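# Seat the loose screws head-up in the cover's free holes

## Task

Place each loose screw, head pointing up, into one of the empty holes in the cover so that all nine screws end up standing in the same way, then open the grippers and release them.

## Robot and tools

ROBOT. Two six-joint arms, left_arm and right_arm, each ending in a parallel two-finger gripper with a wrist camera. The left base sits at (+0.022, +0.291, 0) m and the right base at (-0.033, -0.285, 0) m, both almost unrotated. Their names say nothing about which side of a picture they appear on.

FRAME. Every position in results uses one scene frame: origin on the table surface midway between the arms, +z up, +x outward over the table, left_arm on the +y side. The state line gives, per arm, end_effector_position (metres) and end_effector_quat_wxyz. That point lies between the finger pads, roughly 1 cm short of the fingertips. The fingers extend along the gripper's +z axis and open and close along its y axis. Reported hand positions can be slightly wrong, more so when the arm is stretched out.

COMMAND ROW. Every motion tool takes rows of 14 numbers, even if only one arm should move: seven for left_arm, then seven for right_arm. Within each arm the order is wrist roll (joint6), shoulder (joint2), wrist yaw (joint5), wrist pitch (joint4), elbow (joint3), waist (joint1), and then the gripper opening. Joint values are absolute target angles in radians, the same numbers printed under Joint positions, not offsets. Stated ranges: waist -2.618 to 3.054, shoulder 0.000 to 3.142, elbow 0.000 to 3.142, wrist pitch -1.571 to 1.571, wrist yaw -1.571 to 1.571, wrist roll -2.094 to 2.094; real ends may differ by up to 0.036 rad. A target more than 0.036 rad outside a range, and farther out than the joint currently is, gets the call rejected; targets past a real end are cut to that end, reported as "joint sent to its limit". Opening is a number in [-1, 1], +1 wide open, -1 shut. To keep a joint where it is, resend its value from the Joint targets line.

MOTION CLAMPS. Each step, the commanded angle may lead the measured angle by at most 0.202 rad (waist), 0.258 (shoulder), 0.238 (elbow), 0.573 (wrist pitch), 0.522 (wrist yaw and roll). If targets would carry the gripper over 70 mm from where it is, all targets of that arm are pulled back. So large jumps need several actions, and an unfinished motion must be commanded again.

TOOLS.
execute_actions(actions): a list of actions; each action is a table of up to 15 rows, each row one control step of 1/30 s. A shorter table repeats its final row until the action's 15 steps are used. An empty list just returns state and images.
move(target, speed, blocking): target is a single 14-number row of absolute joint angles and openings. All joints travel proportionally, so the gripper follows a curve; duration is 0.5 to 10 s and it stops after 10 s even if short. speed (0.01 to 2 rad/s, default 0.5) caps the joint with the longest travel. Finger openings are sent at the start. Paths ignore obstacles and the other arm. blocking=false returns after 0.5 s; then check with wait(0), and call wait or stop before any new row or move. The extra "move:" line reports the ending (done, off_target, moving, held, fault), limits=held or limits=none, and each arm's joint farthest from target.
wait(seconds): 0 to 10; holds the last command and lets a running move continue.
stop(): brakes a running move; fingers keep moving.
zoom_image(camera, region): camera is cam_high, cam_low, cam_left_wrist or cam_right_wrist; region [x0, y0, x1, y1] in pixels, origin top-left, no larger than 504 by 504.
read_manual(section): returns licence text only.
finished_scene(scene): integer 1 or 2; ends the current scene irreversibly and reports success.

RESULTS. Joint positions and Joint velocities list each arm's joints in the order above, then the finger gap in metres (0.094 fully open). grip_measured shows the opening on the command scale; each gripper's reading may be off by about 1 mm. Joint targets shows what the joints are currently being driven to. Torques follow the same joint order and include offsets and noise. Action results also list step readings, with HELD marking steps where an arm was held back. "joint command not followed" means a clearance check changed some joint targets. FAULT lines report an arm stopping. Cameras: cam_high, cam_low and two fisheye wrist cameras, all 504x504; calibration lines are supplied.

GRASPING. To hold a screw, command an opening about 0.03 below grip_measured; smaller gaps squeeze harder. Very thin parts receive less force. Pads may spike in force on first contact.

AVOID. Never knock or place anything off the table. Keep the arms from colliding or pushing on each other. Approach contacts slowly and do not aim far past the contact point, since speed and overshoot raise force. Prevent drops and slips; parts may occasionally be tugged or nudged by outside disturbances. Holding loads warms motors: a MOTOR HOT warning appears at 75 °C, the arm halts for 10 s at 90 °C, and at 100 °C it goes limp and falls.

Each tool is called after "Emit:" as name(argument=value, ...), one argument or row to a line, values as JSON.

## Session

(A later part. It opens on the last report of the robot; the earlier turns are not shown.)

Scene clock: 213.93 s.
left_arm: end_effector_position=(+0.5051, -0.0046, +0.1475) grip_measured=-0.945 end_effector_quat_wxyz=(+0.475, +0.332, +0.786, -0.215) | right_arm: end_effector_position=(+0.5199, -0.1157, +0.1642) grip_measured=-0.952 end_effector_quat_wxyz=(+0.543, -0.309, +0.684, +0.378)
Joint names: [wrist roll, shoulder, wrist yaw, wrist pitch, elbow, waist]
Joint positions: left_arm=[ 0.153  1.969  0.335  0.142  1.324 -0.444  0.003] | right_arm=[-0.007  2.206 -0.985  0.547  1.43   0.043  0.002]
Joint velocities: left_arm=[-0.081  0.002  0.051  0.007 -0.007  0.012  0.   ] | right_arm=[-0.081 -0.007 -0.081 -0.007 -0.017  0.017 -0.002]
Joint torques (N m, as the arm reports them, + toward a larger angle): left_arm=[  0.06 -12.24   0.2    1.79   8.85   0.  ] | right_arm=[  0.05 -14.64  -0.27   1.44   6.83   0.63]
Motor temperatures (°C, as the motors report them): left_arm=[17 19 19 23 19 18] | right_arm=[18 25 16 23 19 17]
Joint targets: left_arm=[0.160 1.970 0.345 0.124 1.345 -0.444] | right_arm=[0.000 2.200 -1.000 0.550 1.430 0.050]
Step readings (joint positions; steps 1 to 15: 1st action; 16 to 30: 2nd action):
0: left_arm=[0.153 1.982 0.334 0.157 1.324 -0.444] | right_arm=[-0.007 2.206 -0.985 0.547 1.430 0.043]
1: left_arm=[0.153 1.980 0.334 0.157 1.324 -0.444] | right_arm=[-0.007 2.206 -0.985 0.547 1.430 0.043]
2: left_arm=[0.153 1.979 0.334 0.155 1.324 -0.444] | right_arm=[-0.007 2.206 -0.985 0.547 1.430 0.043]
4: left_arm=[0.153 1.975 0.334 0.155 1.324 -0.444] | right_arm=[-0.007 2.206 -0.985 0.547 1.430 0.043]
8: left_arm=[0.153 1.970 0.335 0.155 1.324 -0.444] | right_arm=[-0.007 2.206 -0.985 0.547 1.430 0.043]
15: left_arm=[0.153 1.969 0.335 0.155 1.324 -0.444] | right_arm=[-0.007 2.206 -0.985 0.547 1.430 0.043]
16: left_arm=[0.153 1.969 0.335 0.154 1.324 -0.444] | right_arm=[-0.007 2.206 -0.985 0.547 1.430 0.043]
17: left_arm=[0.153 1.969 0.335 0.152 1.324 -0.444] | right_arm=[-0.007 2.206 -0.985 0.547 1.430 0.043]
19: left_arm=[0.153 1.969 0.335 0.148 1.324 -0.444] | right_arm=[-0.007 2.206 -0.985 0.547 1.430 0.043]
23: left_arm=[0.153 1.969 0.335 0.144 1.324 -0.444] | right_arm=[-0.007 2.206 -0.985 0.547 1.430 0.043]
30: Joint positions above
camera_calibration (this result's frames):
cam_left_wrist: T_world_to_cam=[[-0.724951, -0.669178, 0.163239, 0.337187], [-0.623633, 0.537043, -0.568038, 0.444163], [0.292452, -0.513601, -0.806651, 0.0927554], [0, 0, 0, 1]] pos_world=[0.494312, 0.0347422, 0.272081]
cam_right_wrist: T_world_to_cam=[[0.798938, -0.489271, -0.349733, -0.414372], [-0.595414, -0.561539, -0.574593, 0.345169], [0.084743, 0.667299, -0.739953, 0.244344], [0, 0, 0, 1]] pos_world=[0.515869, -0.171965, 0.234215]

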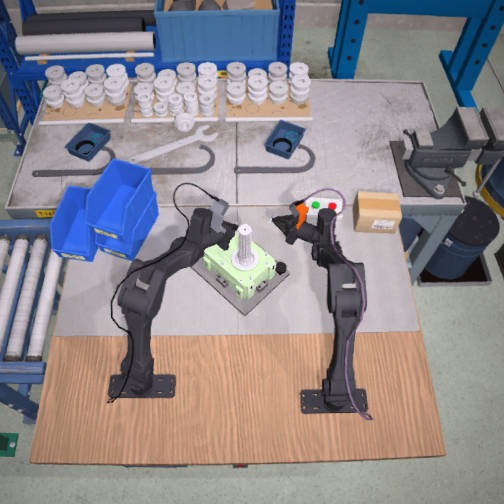

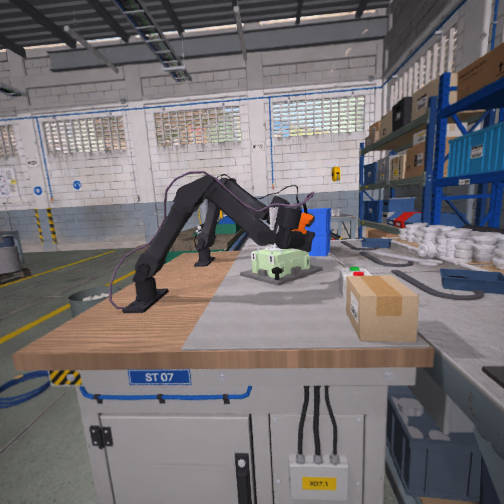

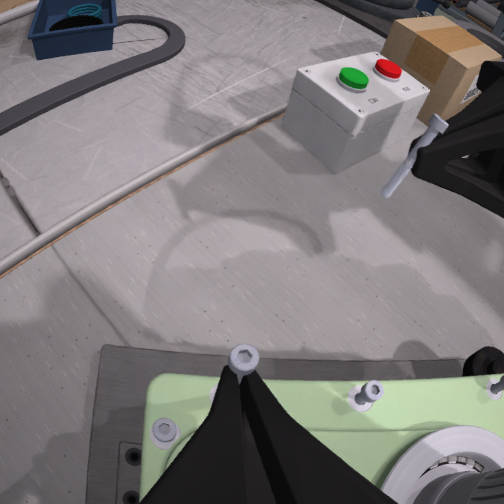

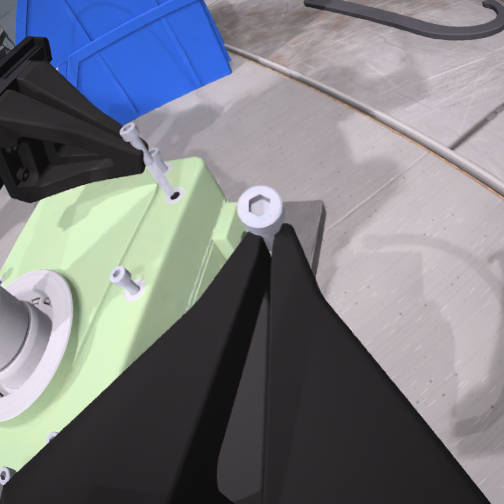

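Emit:
execute_actions(
  actions=[
    [[0.16,1.998,0.34,0.136,1.345,-0.444,-0.97,0,2.2,-1.0,0.55,1.43,0.05,-0.965]],
  ],
)

Emit:
zoom_image(
  camera="cam_right_wrist",
  region=[110,110,220,220],
)

Scene clock: 215.10 s.
left_arm: end_effector_position=(+0.5062, -0.0053, +0.1441) grip_measured=-0.945 end_effector_quat_wxyz=(+0.475, +0.332, +0.786, -0.216) | right_arm: end_effector_position=(+0.5199, -0.1157, +0.1642) grip_measured=-0.952 end_effector_quat_wxyz=(+0.543, -0.309, +0.684, +0.378)
Joint names: [wrist roll, shoulder, wrist yaw, wrist pitch, elbow, waist]
Joint positions: left_arm=[ 0.153  1.979  0.336  0.152  1.324 -0.444  0.003] | right_arm=[-0.007  2.206 -0.985  0.547  1.43   0.043  0.002]
Joint velocities: left_arm=[-0.066 -0.007 -0.066  0.051 -0.002  0.007 -0.   ] | right_arm=[-0.11  -0.002 -0.022  0.007  0.002  0.017  0.002]
Joint torques (N m, as the arm reports them, + toward a larger angle): left_arm=[  0.03 -10.72   0.15   1.79   8.66  -0.13] | right_arm=[  0.05 -14.66  -0.28   1.44   6.81   0.55]
Motor temperatures (°C, as the motors report them): left_arm=[17 19 19 23 19 18] | right_arm=[18 25 16 23 19 17]
Joint targets: left_arm=[0.160 1.998 0.340 0.136 1.345 -0.444] | right_arm=[-0.000 2.200 -1.000 0.550 1.430 0.050]
Step readings (joint positions):
0: left_arm=[0.153 1.969 0.335 0.142 1.324 -0.444] | right_arm=[-0.007 2.206 -0.985 0.547 1.430 0.043]
1: left_arm=[0.153 1.971 0.335 0.142 1.324 -0.444] | right_arm=[-0.007 2.206 -0.985 0.547 1.430 0.043]
2: left_arm=[0.153 1.973 0.335 0.144 1.324 -0.444] | right_arm=[-0.007 2.206 -0.985 0.547 1.430 0.043]
4: left_arm=[0.153 1.979 0.336 0.149 1.324 -0.444] | right_arm=[-0.007 2.206 -0.985 0.547 1.430 0.043]
8: left_arm=[0.153 1.979 0.336 0.152 1.324 -0.444] | right_arm=[-0.007 2.206 -0.985 0.547 1.430 0.043]
15: Joint positions above
camera_calibration (this result's frames):
cam_left_wrist: T_world_to_cam=[[-0.725684, -0.668308, 0.163549, 0.338368], [-0.62319, 0.537718, -0.567885, 0.443087], [0.291579, -0.514027, -0.806696, 0.0897827], [0, 0, 0, 1]] pos_world=[0.495497, 0.0340291, 0.26871]
cam_right_wrist: T_world_to_cam=[[0.798938, -0.489271, -0.349733, -0.414372], [-0.595414, -0.561539, -0.574593, 0.345169], [0.084743, 0.667299, -0.739953, 0.244344], [0, 0, 0, 1]] pos_world=[0.515869, -0.171965, 0.234215]

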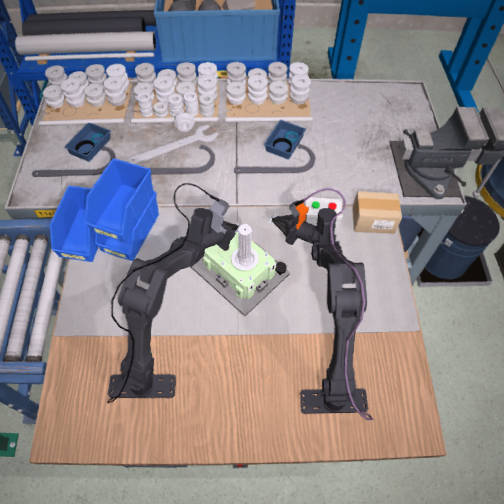

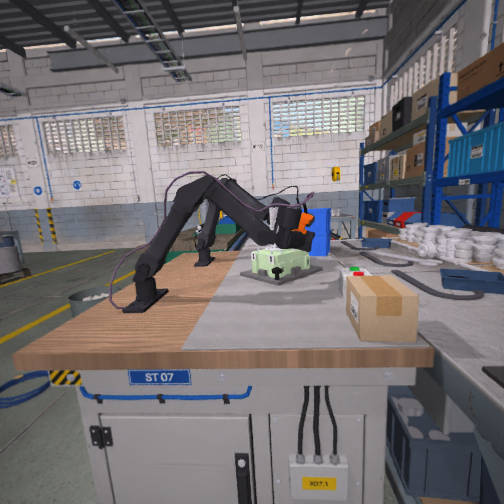

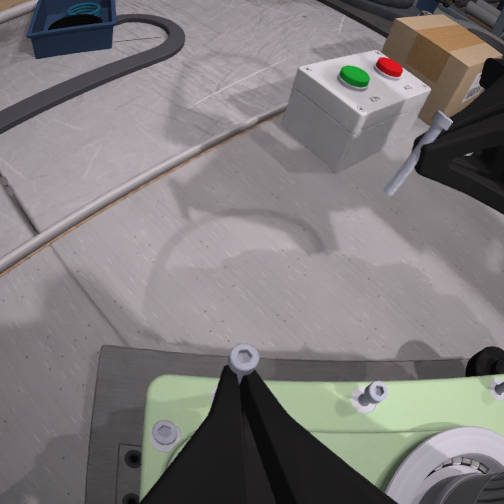

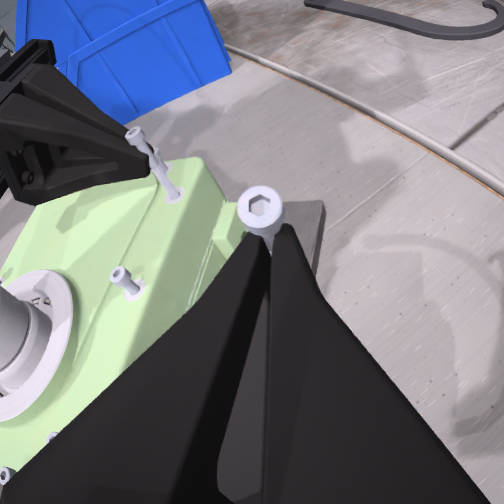

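Region (110, 110, 220, 220) of cam_right_wrist's 504x504 image, scaled by 4.582, with more detail than that image has.

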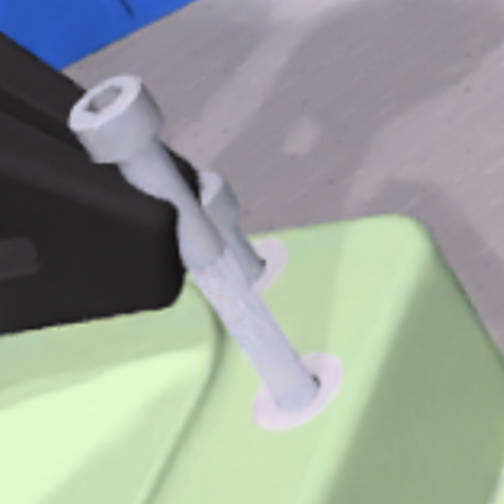

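Emit:
execute_actions(
  actions=[
    [[0.16,1.98,0.321,0.14,1.345,-0.444,-0.97,0,2.2,-1.0,0.55,1.43,0.05,-0.965]],
    [[0.16,2.003,0.332,0.136,1.345,-0.444,-0.97,0,2.2,-1.0,0.55,1.43,0.05,-0.965]],
  ],
)

Emit:
zoom_image(
  camera="cam_right_wrist",
  region=[110,110,220,220],
)

Scene clock: 217.20 s.
left_arm: end_effector_position=(+0.5063, -0.0052, +0.1441) grip_measured=-0.945 end_effector_quat_wxyz=(+0.475, +0.332, +0.786, -0.216) | right_arm: end_effector_position=(+0.5199, -0.1157, +0.1642) grip_measured=-0.952 end_effector_quat_wxyz=(+0.543, -0.309, +0.684, +0.378)
Joint names: [wrist roll, shoulder, wrist yaw, wrist pitch, elbow, waist]
Joint positions: left_arm=[ 0.153  1.979  0.336  0.152  1.324 -0.444  0.003] | right_arm=[-0.007  2.206 -0.985  0.547  1.43   0.043  0.002]
Joint velocities: left_arm=[-0.051 -0.002 -0.022 -0.037  0.002  0.022  0.002] | right_arm=[ 0.037 -0.002  0.022 -0.037  0.002  0.002 -0.001]
Joint torques (N m, as the arm reports them, + toward a larger angle): left_arm=[  0.06 -10.32   0.04   1.8    8.85  -0.14] | right_arm=[  0.04 -14.67  -0.27   1.44   6.81   0.57]
Motor temperatures (°C, as the motors report them): left_arm=[17 19 19 23 20 18] | right_arm=[18 25 16 24 19 17]
Joint targets: left_arm=[0.160 2.003 0.332 0.136 1.345 -0.444] | right_arm=[-0.000 2.200 -1.000 0.550 1.430 0.050]
Step readings (joint positions; steps 1 to 15: 1st action; 16 to 30: 2nd action):
0: left_arm=[0.153 1.979 0.336 0.152 1.324 -0.444] | right_arm=[-0.007 2.206 -0.985 0.547 1.430 0.043]
1: left_arm=[0.153 1.979 0.336 0.152 1.324 -0.444] | right_arm=[-0.007 2.206 -0.985 0.547 1.430 0.043]
2: left_arm=[0.153 1.979 0.336 0.152 1.324 -0.444] | right_arm=[-0.007 2.206 -0.985 0.547 1.430 0.043]
4: left_arm=[0.153 1.979 0.336 0.152 1.324 -0.444] | right_arm=[-0.007 2.206 -0.985 0.547 1.430 0.043]
8: left_arm=[0.153 1.979 0.336 0.152 1.324 -0.444] | right_arm=[-0.007 2.206 -0.985 0.547 1.430 0.043]
15: left_arm=[0.153 1.979 0.336 0.152 1.324 -0.444] | right_arm=[-0.007 2.206 -0.985 0.547 1.430 0.043]
16: left_arm=[0.153 1.979 0.336 0.152 1.324 -0.444] | right_arm=[-0.007 2.206 -0.985 0.547 1.430 0.043]
17: left_arm=[0.153 1.979 0.336 0.152 1.324 -0.444] | right_arm=[-0.007 2.206 -0.985 0.547 1.430 0.043]
19: left_arm=[0.153 1.979 0.336 0.152 1.324 -0.444] | right_arm=[-0.007 2.206 -0.985 0.547 1.430 0.043]
23: left_arm=[0.153 1.979 0.336 0.152 1.324 -0.444] | right_arm=[-0.007 2.206 -0.985 0.547 1.430 0.043]
30: Joint positions above
camera_calibration (this result's frames):
cam_left_wrist: T_world_to_cam=[[-0.725319, -0.66882, 0.163072, 0.338388], [-0.623263, 0.537397, -0.568109, 0.443226], [0.292328, -0.513697, -0.806635, 0.0894463], [0, 0, 0, 1]] pos_world=[0.495538, 0.0340809, 0.268769]
cam_right_wrist: T_world_to_cam=[[0.798938, -0.489271, -0.349733, -0.414372], [-0.595414, -0.561539, -0.574593, 0.345169], [0.084743, 0.667299, -0.739953, 0.244344], [0, 0, 0, 1]] pos_world=[0.515869, -0.171965, 0.234215]

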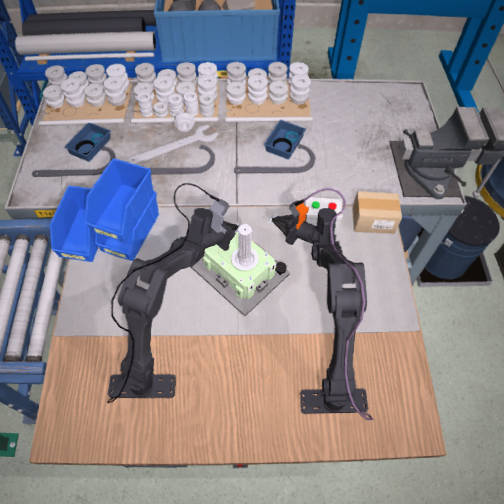

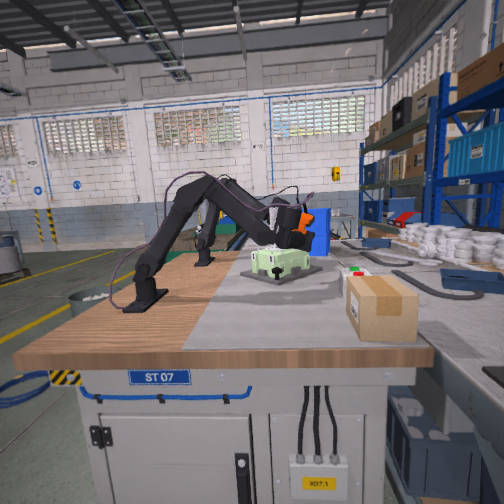

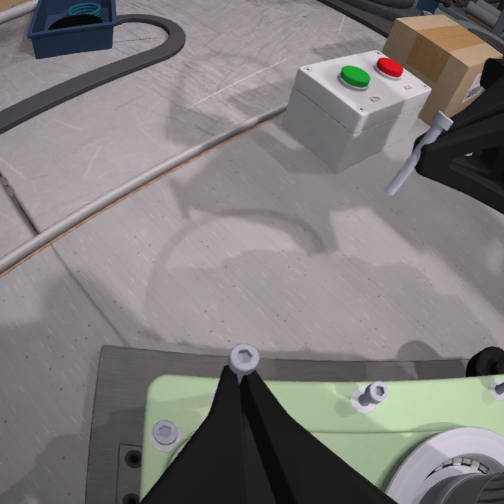

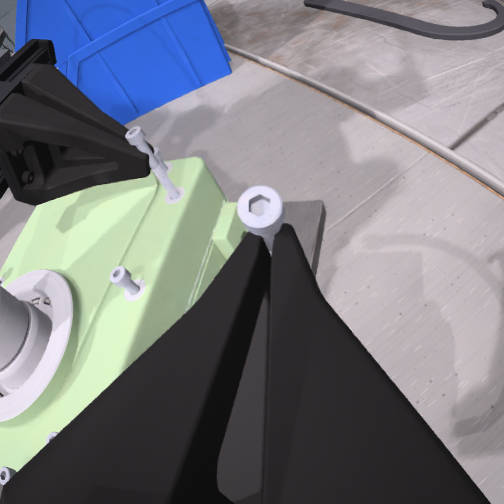

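Region (110, 110, 220, 220) of cam_right_wrist's 504x504 image, scaled by 4.582, with more detail than that image has.

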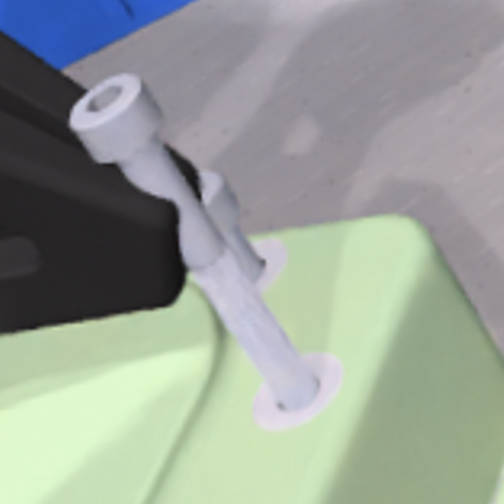

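Emit:
execute_actions(
  actions=[
    [[0.16,1.99,0.314,0.13,1.345,-0.444,-0.97,0,2.2,-1.0,0.55,1.43,0.05,-0.965]],
    [[0.16,2.01,0.33,0.13,1.345,-0.444,-0.97,0,2.2,-1.0,0.55,1.43,0.05,-0.965]],
  ],
)

Emit:
zoom_image(
  camera="cam_right_wrist",
  region=[110,110,220,220],
)

Scene clock: 219.40 s.
left_arm: end_effector_position=(+0.5072, -0.0054, +0.1437) grip_measured=-0.945 end_effector_quat_wxyz=(+0.477, +0.332, +0.785, -0.215) | right_arm: end_effector_position=(+0.5199, -0.1157, +0.1642) grip_measured=-0.952 end_effector_quat_wxyz=(+0.543, -0.309, +0.684, +0.378)
Joint names: [wrist roll, shoulder, wrist yaw, wrist pitch, elbow, waist]
Joint positions: left_arm=[ 0.153  1.982  0.334  0.158  1.324 -0.444  0.003] | right_arm=[-0.007  2.206 -0.985  0.547  1.43   0.043  0.002]
Joint velocities: left_arm=[-0.037  0.022  0.007 -0.022 -0.012 -0.017  0.   ] | right_arm=[-0.066 -0.012  0.051 -0.007 -0.012 -0.002 -0.001]
Joint torques (N m, as the arm reports them, + toward a larger angle): left_arm=[ 0.02 -9.96  0.07  1.69  8.69  0.09] | right_arm=[  0.05 -14.72  -0.28   1.45   6.78   0.6 ]
Motor temperatures (°C, as the motors report them): left_arm=[17 19 19 23 20 18] | right_arm=[18 25 16 24 19 17]
Joint targets: left_arm=[0.160 2.010 0.330 0.130 1.345 -0.444] | right_arm=[0.000 2.200 -1.000 0.550 1.430 0.050]
Step readings (joint positions; steps 1 to 15: 1st action; 16 to 30: 2nd action):
0: left_arm=[0.153 1.979 0.336 0.152 1.324 -0.444] | right_arm=[-0.007 2.206 -0.985 0.547 1.430 0.043]
1: left_arm=[0.153 1.979 0.334 0.152 1.324 -0.444] | right_arm=[-0.007 2.206 -0.985 0.547 1.430 0.043]
2: left_arm=[0.153 1.979 0.334 0.152 1.324 -0.444] | right_arm=[-0.007 2.206 -0.985 0.547 1.430 0.043]
4: left_arm=[0.153 1.979 0.332 0.152 1.324 -0.444] | right_arm=[-0.007 2.206 -0.985 0.547 1.430 0.043]
8: left_arm=[0.153 1.979 0.332 0.152 1.324 -0.444] | right_arm=[-0.007 2.206 -0.985 0.547 1.430 0.043]
15: left_arm=[0.153 1.979 0.332 0.152 1.324 -0.444] | right_arm=[-0.007 2.206 -0.985 0.547 1.430 0.043]
16: left_arm=[0.153 1.980 0.332 0.152 1.324 -0.444] | right_arm=[-0.007 2.206 -0.985 0.547 1.430 0.043]
17: left_arm=[0.153 1.981 0.333 0.155 1.324 -0.444] | right_arm=[-0.007 2.206 -0.985 0.547 1.430 0.043]
19: left_arm=[0.153 1.982 0.334 0.157 1.324 -0.444] | right_arm=[-0.007 2.206 -0.985 0.547 1.430 0.043]
23: left_arm=[0.153 1.982 0.334 0.158 1.324 -0.444] | right_arm=[-0.007 2.206 -0.985 0.547 1.430 0.043]
30: Joint positions above
camera_calibration (this result's frames):
cam_left_wrist: T_world_to_cam=[[-0.724921, -0.669684, 0.161286, 0.339058], [-0.622234, 0.53619, -0.570373, 0.443404], [0.29549, -0.513833, -0.805396, 0.0869882], [0, 0, 0, 1]] pos_world=[0.495987, 0.0340098, 0.26828]
cam_right_wrist: T_world_to_cam=[[0.798938, -0.489271, -0.349733, -0.414372], [-0.595414, -0.561539, -0.574593, 0.345169], [0.084743, 0.667299, -0.739953, 0.244344], [0, 0, 0, 1]] pos_world=[0.515869, -0.171965, 0.234215]

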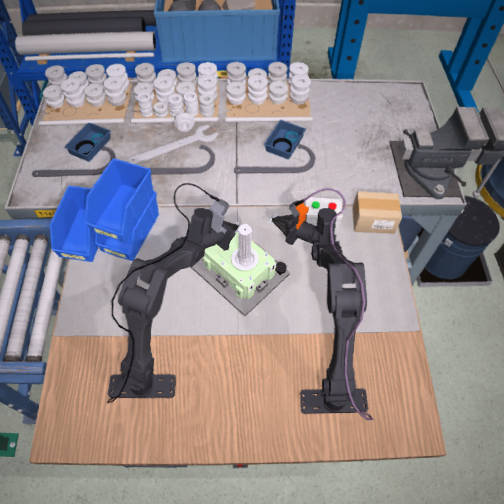

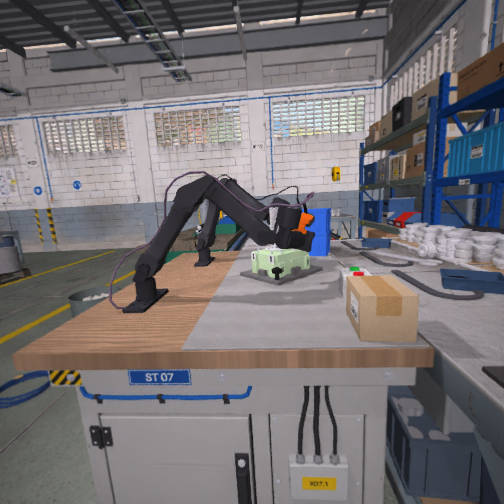

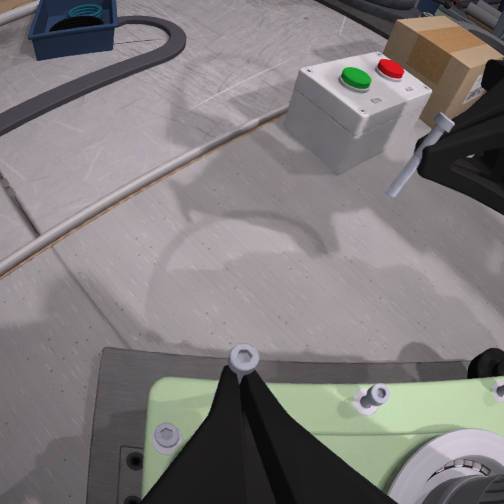

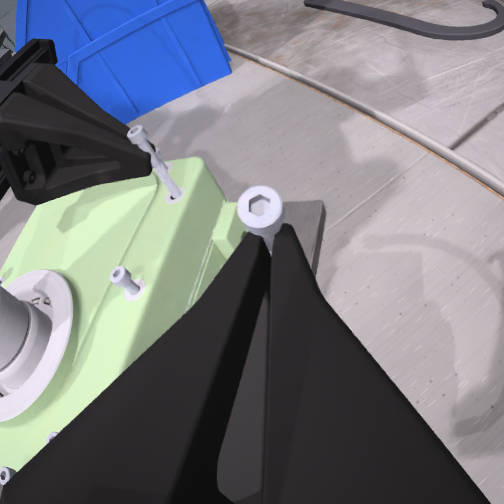

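Region (110, 110, 220, 220) of cam_right_wrist's 504x504 image, scaled by 4.582, with more detail than that image has.

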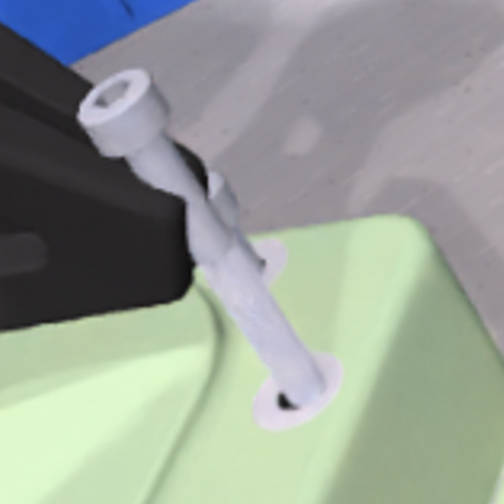

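Emit:
execute_actions(
  actions=[
    [[0.16,1.94,0.33,0.145,1.345,-0.444,-0.97,0,2.2,-1.0,0.55,1.43,0.05,-0.965]],
  ],
)

Emit:
move(
  target=[0.04,1.92,0.092,0.16,1.30,-0.523,-0.97,0,2.2,-1.0,0.55,1.43,0.05,-0.965],
  speed=0.2,
)

Emit:
zoom_image(
  camera="cam_right_wrist",
  region=[110,110,220,220],
)

Scene clock: 222.33 s.
left_arm: end_effector_position=(+0.5060, -0.0047, +0.1591) grip_measured=-0.945 end_effector_quat_wxyz=(+0.488, +0.331, +0.778, -0.215) | right_arm: end_effector_position=(+0.5199, -0.1157, +0.1642) grip_measured=-0.952 end_effector_quat_wxyz=(+0.543, -0.309, +0.684, +0.378)
Joint names: [wrist roll, shoulder, wrist yaw, wrist pitch, elbow, waist]
Joint positions: left_arm=[ 0.153  1.953  0.334  0.154  1.324 -0.444  0.003] | right_arm=[-0.007  2.206 -0.985  0.547  1.43   0.043  0.002]
Joint velocities: left_arm=[ 0.066 -0.012 -0.037  0.051 -0.022  0.027 -0.   ] | right_arm=[-0.007  0.002  0.022 -0.037 -0.017  0.007 -0.   ]
Joint torques (N m, as the arm reports them, + toward a larger angle): left_arm=[  0.05 -12.98   0.1    1.87   8.56   0.14] | right_arm=[  0.04 -14.63  -0.27   1.44   6.82   0.55]
Motor temperatures (°C, as the motors report them): left_arm=[17 19 19 23 20 18] | right_arm=[18 26 16 24 19 17]
Joint targets: left_arm=[0.160 1.940 0.330 0.145 1.345 -0.444] | right_arm=[0.000 2.200 -1.000 0.550 1.430 0.050]
Step readings (joint positions):
0: left_arm=[0.153 1.982 0.334 0.158 1.324 -0.444] | right_arm=[-0.007 2.206 -0.985 0.547 1.430 0.043]
1: left_arm=[0.153 1.980 0.334 0.158 1.324 -0.444] | right_arm=[-0.007 2.206 -0.985 0.547 1.430 0.043]
2: left_arm=[0.153 1.977 0.334 0.155 1.324 -0.444] | right_arm=[-0.007 2.206 -0.985 0.547 1.430 0.043]
4: left_arm=[0.153 1.968 0.334 0.154 1.324 -0.444] | right_arm=[-0.007 2.206 -0.985 0.547 1.430 0.043]
8: left_arm=[0.153 1.953 0.334 0.154 1.324 -0.444] | right_arm=[-0.007 2.206 -0.985 0.547 1.430 0.043]
15: Joint positions above
camera_calibration (this result's frames):
cam_left_wrist: T_world_to_cam=[[-0.728369, -0.668202, 0.151611, 0.339421], [-0.608785, 0.529574, -0.590705, 0.447481], [0.314421, -0.52255, -0.792516, 0.0884167], [0, 0, 0, 1]] pos_world=[0.491843, 0.0360295, 0.282941]
cam_right_wrist: T_world_to_cam=[[0.798938, -0.489271, -0.349733, -0.414372], [-0.595414, -0.561539, -0.574593, 0.345169], [0.084743, 0.667299, -0.739953, 0.244344], [0, 0, 0, 1]] pos_world=[0.515869, -0.171965, 0.234215]

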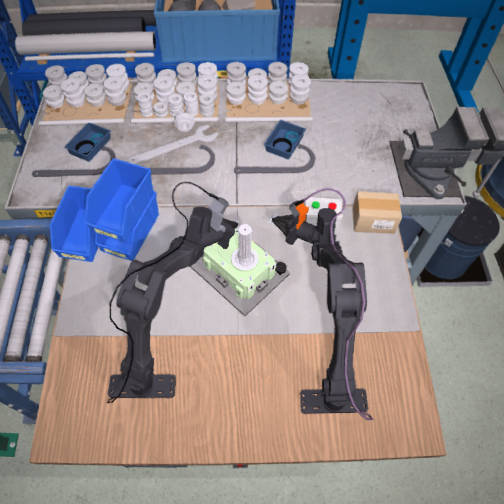

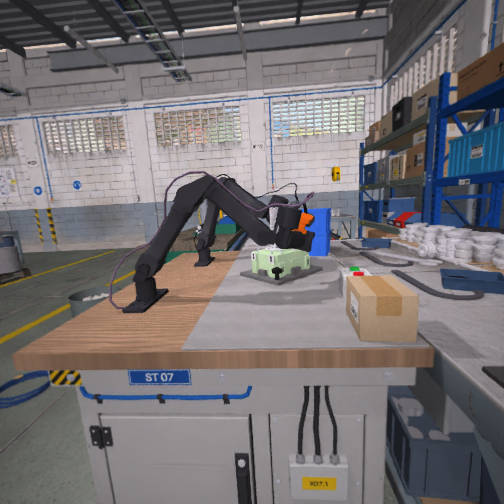

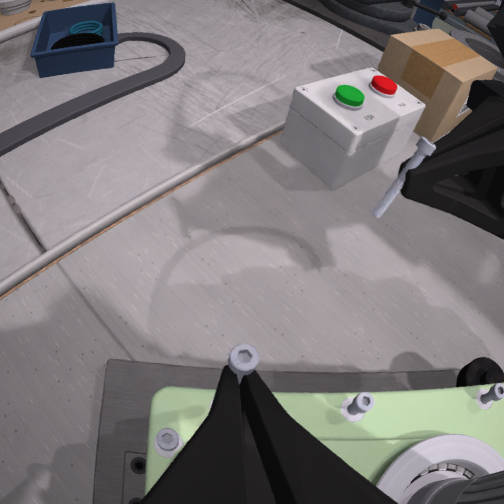

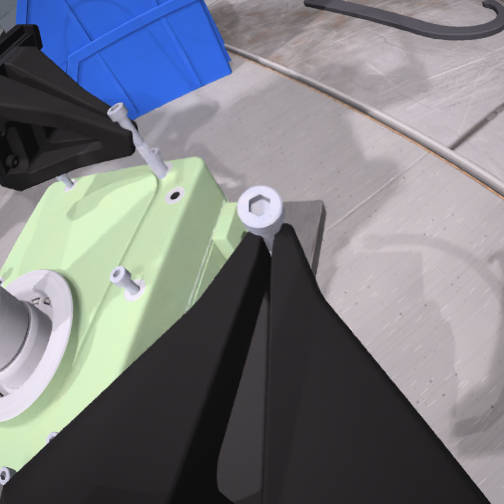

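Scene clock: 224.17 s.
left_arm: end_effector_position=(+0.5112, -0.0067, +0.1657) grip_measured=-0.945 end_effector_quat_wxyz=(+0.507, +0.261, +0.805, -0.165) | right_arm: end_effector_position=(+0.5199, -0.1157, +0.1642) grip_measured=-0.952 end_effector_quat_wxyz=(+0.543, -0.309, +0.684, +0.378)
Joint names: [wrist roll, shoulder, wrist yaw, wrist pitch, elbow, waist]
Joint positions: left_arm=[ 0.047  1.937  0.1    0.163  1.324 -0.515  0.003] | right_arm=[-0.007  2.206 -0.985  0.547  1.43   0.043  0.002]
Joint velocities: left_arm=[-0.081  0.007  0.051 -0.081 -0.012 -0.017  0.   ] | right_arm=[ 0.081 -0.017 -0.051 -0.007  0.002  0.002  0.   ]
Joint torques (N m, as the arm reports them, + toward a larger angle): left_arm=[ -0.12 -13.44  -0.01   2.06   5.61  -0.53] | right_arm=[  0.04 -14.67  -0.27   1.45   6.77   0.63]
Motor temperatures (°C, as the motors report them): left_arm=[17 20 19 23 19 18] | right_arm=[18 26 16 24 19 17]
Joint targets: left_arm=[0.040 1.920 0.092 0.160 1.300 -0.523] | right_arm=[-0.000 2.200 -1.000 0.550 1.430 0.050]
move: off_target (left_arm); limits=none; left_arm: farthest joint: the elbow, 0.024 radians from its target (0.024 radians at the start); right_arm: farthest joint: the wrist yaw, 0.015 radians from its target (0.015 radians at the start)
camera_calibration (this result's frames):
cam_left_wrist: T_world_to_cam=[[-0.593773, -0.792169, 0.141075, 0.272994], [-0.692712, 0.414063, -0.59051, 0.49777], [0.40937, -0.448353, -0.794604, 0.0432621], [0, 0, 0, 1]] pos_world=[0.489198, 0.0295461, 0.289802]
cam_right_wrist: T_world_to_cam=[[0.798938, -0.489271, -0.349733, -0.414372], [-0.595414, -0.561539, -0.574593, 0.345169], [0.084743, 0.667299, -0.739953, 0.244344], [0, 0, 0, 1]] pos_world=[0.515869, -0.171965, 0.234215]

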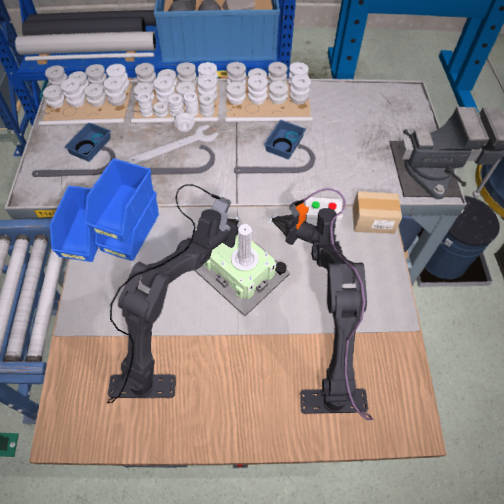

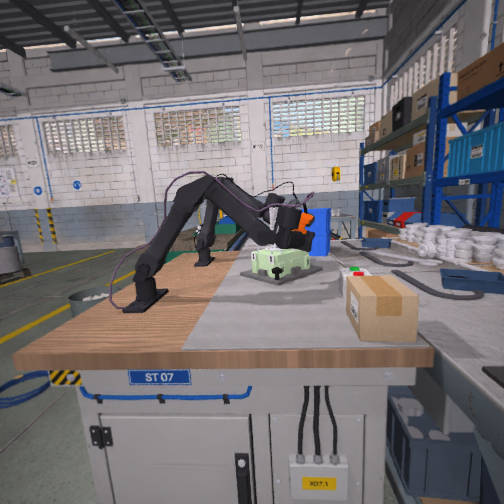

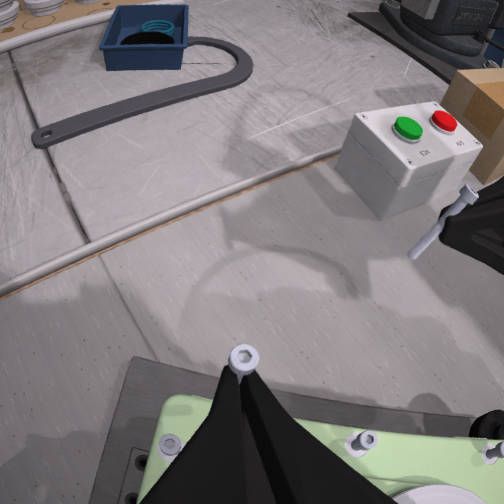

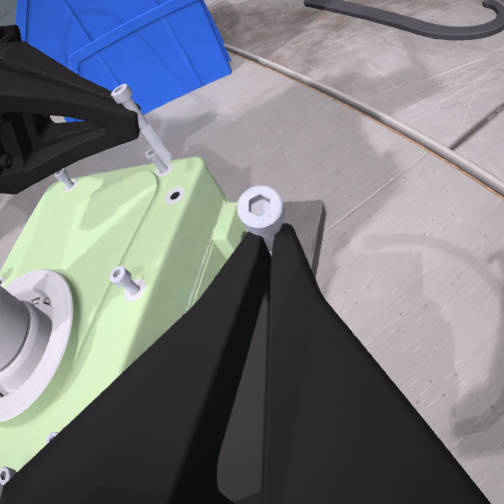

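Region (110, 110, 220, 220) of cam_right_wrist's 504x504 image, scaled by 4.582, with more detail than that image has.

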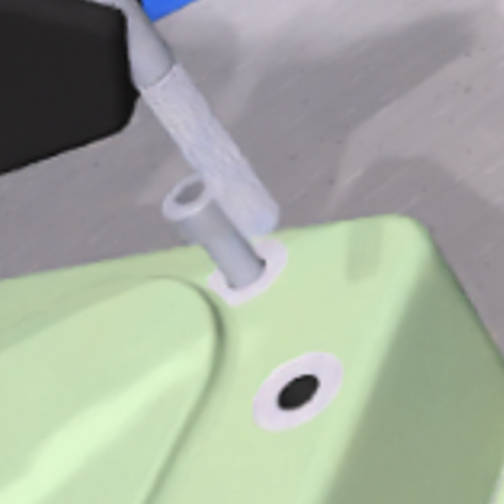

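Emit:
execute_actions(
  actions=[
    [[0.04,1.935,0.092,0.15,1.288,-0.52,-0.97,0,2.2,-1.0,0.55,1.43,0.05,-0.965]],
    [[0.04,1.957,0.092,0.15,1.31,-0.52,-0.97,0,2.2,-1.0,0.55,1.43,0.05,-0.965]],
  ],
)

Emit:
zoom_image(
  camera="cam_right_wrist",
  region=[110,110,220,220],
)

Scene clock: 226.43 s.
left_arm: end_effector_position=(+0.5076, -0.0044, +0.1487) grip_measured=-0.945 end_effector_quat_wxyz=(+0.492, +0.262, +0.814, -0.161) | right_arm: end_effector_position=(+0.5199, -0.1157, +0.1642) grip_measured=-0.952 end_effector_quat_wxyz=(+0.543, -0.309, +0.684, +0.378)
Joint names: [wrist roll, shoulder, wrist yaw, wrist pitch, elbow, waist]
Joint positions: left_arm=[ 0.046  1.948  0.099  0.161  1.302 -0.515  0.003] | right_arm=[-0.007  2.206 -0.985  0.547  1.43   0.043  0.002]
Joint velocities: left_arm=[-0.007 -0.007  0.007  0.081  0.007  0.002  0.   ] | right_arm=[ 0.022  0.012 -0.007  0.022 -0.002  0.007 -0.   ]
Joint torques (N m, as the arm reports them, + toward a larger angle): left_arm=[ -0.07 -11.36  -0.07   1.91   7.96  -0.26] | right_arm=[  0.06 -14.72  -0.26   1.45   6.79   0.64]
Motor temperatures (°C, as the motors report them): left_arm=[17 20 19 23 19 18] | right_arm=[18 26 16 24 19 17]
Joint targets: left_arm=[0.040 1.957 0.092 0.150 1.310 -0.520] | right_arm=[0.000 2.200 -1.000 0.550 1.430 0.050]
Step readings (joint positions; steps 1 to 15: 1st action; 16 to 30: 2nd action):
0: left_arm=[0.046 1.937 0.099 0.163 1.324 -0.515] | right_arm=[-0.007 2.206 -0.985 0.547 1.430 0.043]
1: left_arm=[0.046 1.937 0.099 0.164 1.322 -0.515] | right_arm=[-0.007 2.206 -0.985 0.547 1.430 0.043]
2: left_arm=[0.046 1.937 0.099 0.165 1.318 -0.515] | right_arm=[-0.007 2.206 -0.985 0.547 1.430 0.043]
4: left_arm=[0.046 1.937 0.099 0.164 1.309 -0.515] | right_arm=[-0.007 2.206 -0.985 0.547 1.430 0.043]
8: left_arm=[0.046 1.937 0.099 0.161 1.302 -0.515] | right_arm=[-0.007 2.206 -0.985 0.547 1.430 0.043]
15: left_arm=[0.046 1.937 0.099 0.161 1.302 -0.515] | right_arm=[-0.007 2.206 -0.985 0.547 1.430 0.043]
16: left_arm=[0.046 1.937 0.099 0.161 1.302 -0.515] | right_arm=[-0.007 2.206 -0.985 0.547 1.430 0.043]
17: left_arm=[0.046 1.939 0.099 0.161 1.302 -0.515] | right_arm=[-0.007 2.206 -0.985 0.547 1.430 0.043]
19: left_arm=[0.046 1.942 0.099 0.161 1.302 -0.515] | right_arm=[-0.007 2.206 -0.985 0.547 1.430 0.043]
23: left_arm=[0.046 1.948 0.099 0.161 1.302 -0.515] | right_arm=[-0.007 2.206 -0.985 0.547 1.430 0.043]
30: Joint positions above
camera_calibration (this result's frames):
cam_left_wrist: T_world_to_cam=[[-0.588418, -0.795408, 0.145229, 0.2717], [-0.71095, 0.42342, -0.561486, 0.489219], [0.385117, -0.433639, -0.814643, 0.0476476], [0, 0, 0, 1]] pos_world=[0.489334, 0.029629, 0.274047]
cam_right_wrist: T_world_to_cam=[[0.798938, -0.489271, -0.349733, -0.414372], [-0.595414, -0.561539, -0.574593, 0.345169], [0.084743, 0.667299, -0.739953, 0.244344], [0, 0, 0, 1]] pos_world=[0.515869, -0.171965, 0.234215]

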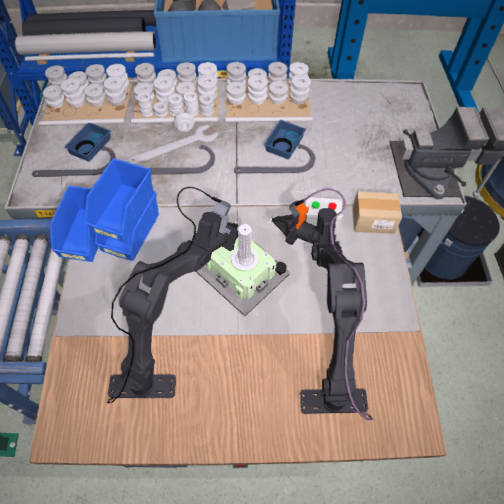

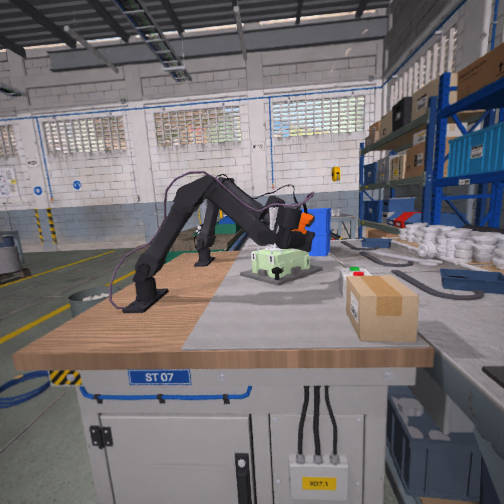

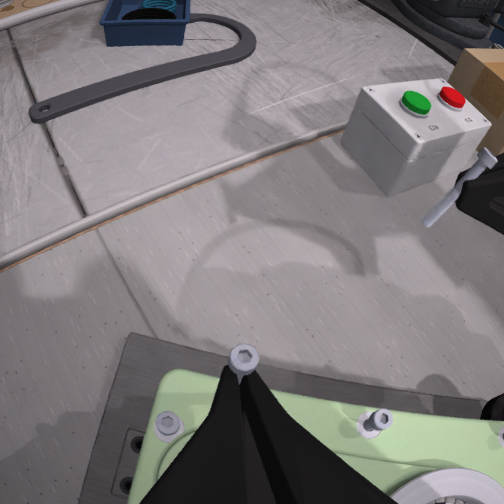

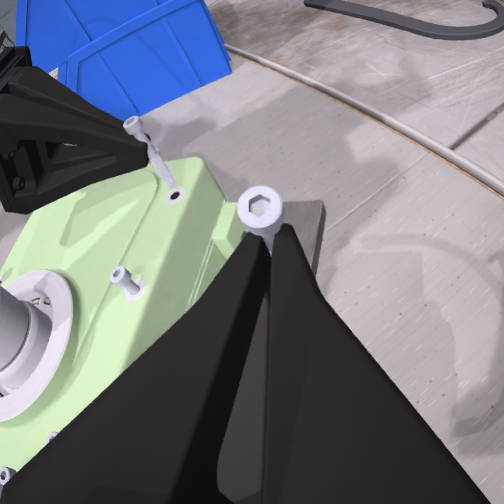

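Region (110, 110, 220, 220) of cam_right_wrist's 504x504 image, scaled by 4.582, with more detail than that image has.

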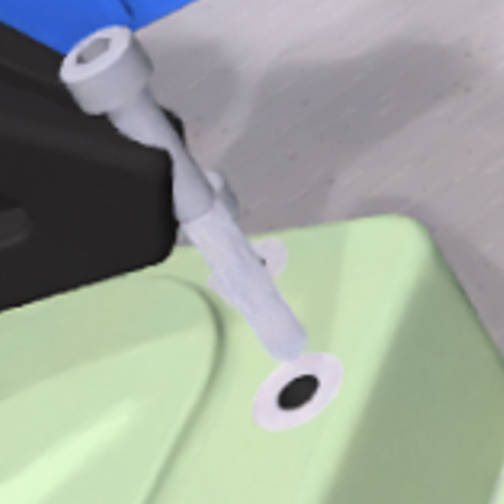

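Emit:
execute_actions(
  actions=[
    [[0.04,1.95,0.129,0.14,1.31,-0.52,-0.97,0,2.2,-1.0,0.55,1.43,0.05,-0.965]],
    [[0.04,1.966,0.129,0.145,1.31,-0.52,-0.97,0,2.2,-1.0,0.55,1.43,0.05,-0.965]],
  ],
)

Emit:
zoom_image(
  camera="cam_right_wrist",
  region=[110,110,220,220],
)

Scene clock: 228.53 s.
left_arm: end_effector_position=(+0.5049, -0.0074, +0.1481) grip_measured=-0.945 end_effector_quat_wxyz=(+0.488, +0.268, +0.813, -0.170) | right_arm: end_effector_position=(+0.5199, -0.1157, +0.1642) grip_measured=-0.952 end_effector_quat_wxyz=(+0.543, -0.309, +0.684, +0.378)
Joint names: [wrist roll, shoulder, wrist yaw, wrist pitch, elbow, waist]
Joint positions: left_arm=[ 0.046  1.948  0.121  0.158  1.302 -0.515  0.003] | right_arm=[-0.007  2.206 -0.985  0.547  1.43   0.043  0.002]
Joint velocities: left_arm=[0.007 0.002 0.007 0.051 0.012 0.017 0.001] | right_arm=[-0.066  0.007 -0.051 -0.007  0.002  0.002 -0.   ]
Joint torques (N m, as the arm reports them, + toward a larger angle): left_arm=[ -0.04 -10.88   0.17   1.9    7.92  -0.23] | right_arm=[  0.04 -14.66  -0.28   1.44   6.82   0.57]
Motor temperatures (°C, as the motors report them): left_arm=[17 20 19 23 19 18] | right_arm=[18 26 16 24 19 17]
Joint targets: left_arm=[0.040 1.966 0.129 0.145 1.310 -0.520] | right_arm=[0.000 2.200 -1.000 0.550 1.430 0.050]
Step readings (joint positions; steps 1 to 15: 1st action; 16 to 30: 2nd action):
0: left_arm=[0.046 1.948 0.099 0.161 1.302 -0.515] | right_arm=[-0.007 2.206 -0.985 0.547 1.430 0.043]
1: left_arm=[0.046 1.948 0.102 0.161 1.302 -0.515] | right_arm=[-0.007 2.206 -0.985 0.547 1.430 0.043]
2: left_arm=[0.046 1.948 0.106 0.160 1.302 -0.515] | right_arm=[-0.007 2.206 -0.985 0.547 1.430 0.043]
4: left_arm=[0.046 1.948 0.112 0.160 1.302 -0.515] | right_arm=[-0.007 2.206 -0.985 0.547 1.430 0.043]
8: left_arm=[0.046 1.948 0.117 0.158 1.302 -0.515] | right_arm=[-0.007 2.206 -0.985 0.547 1.430 0.043]
15: left_arm=[0.046 1.948 0.120 0.158 1.302 -0.515] | right_arm=[-0.007 2.206 -0.985 0.547 1.430 0.043]
16: left_arm=[0.046 1.948 0.120 0.158 1.302 -0.515] | right_arm=[-0.007 2.206 -0.985 0.547 1.430 0.043]
17: left_arm=[0.046 1.948 0.120 0.158 1.302 -0.515] | right_arm=[-0.007 2.206 -0.985 0.547 1.430 0.043]
19: left_arm=[0.046 1.948 0.120 0.158 1.302 -0.515] | right_arm=[-0.007 2.206 -0.985 0.547 1.430 0.043]
23: left_arm=[0.046 1.948 0.121 0.158 1.302 -0.515] | right_arm=[-0.007 2.206 -0.985 0.547 1.430 0.043]
30: Joint positions above
camera_calibration (this result's frames):
cam_left_wrist: T_world_to_cam=[[-0.602327, -0.782919, 0.155694, 0.273477], [-0.707393, 0.433147, -0.558551, 0.486092], [0.369862, -0.446567, -0.814727, 0.0544801], [0, 0, 0, 1]] pos_world=[0.48843, 0.02789, 0.273315]
cam_right_wrist: T_world_to_cam=[[0.798938, -0.489271, -0.349733, -0.414372], [-0.595414, -0.561539, -0.574593, 0.345169], [0.084743, 0.667299, -0.739953, 0.244344], [0, 0, 0, 1]] pos_world=[0.515869, -0.171965, 0.234215]

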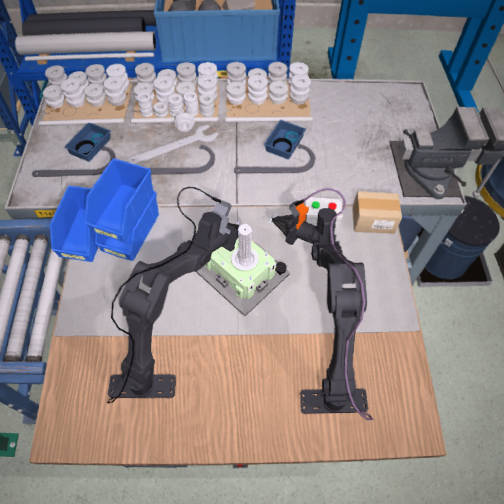

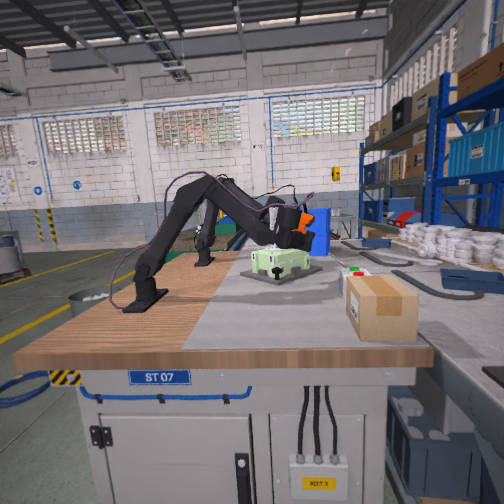

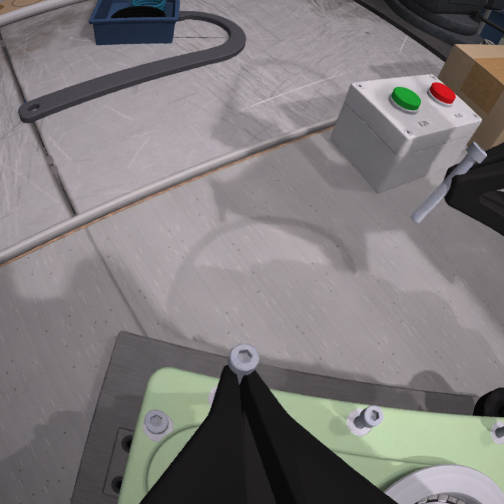

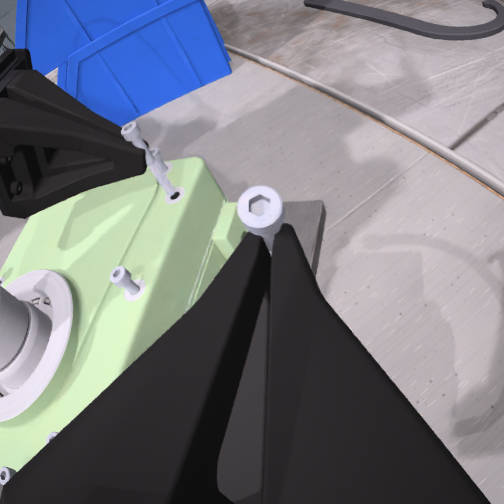

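Region (110, 110, 220, 220) of cam_right_wrist's 504x504 image, scaled by 4.582, with more detail than that image has.

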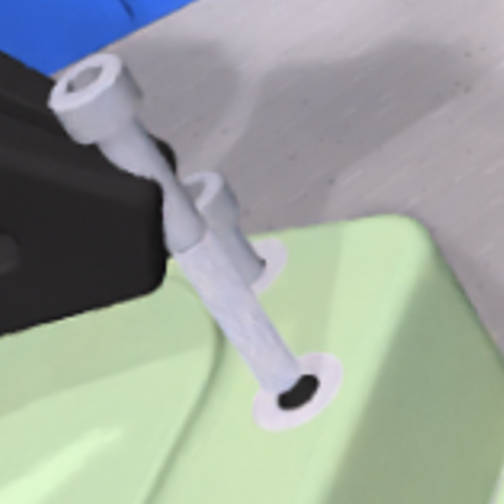

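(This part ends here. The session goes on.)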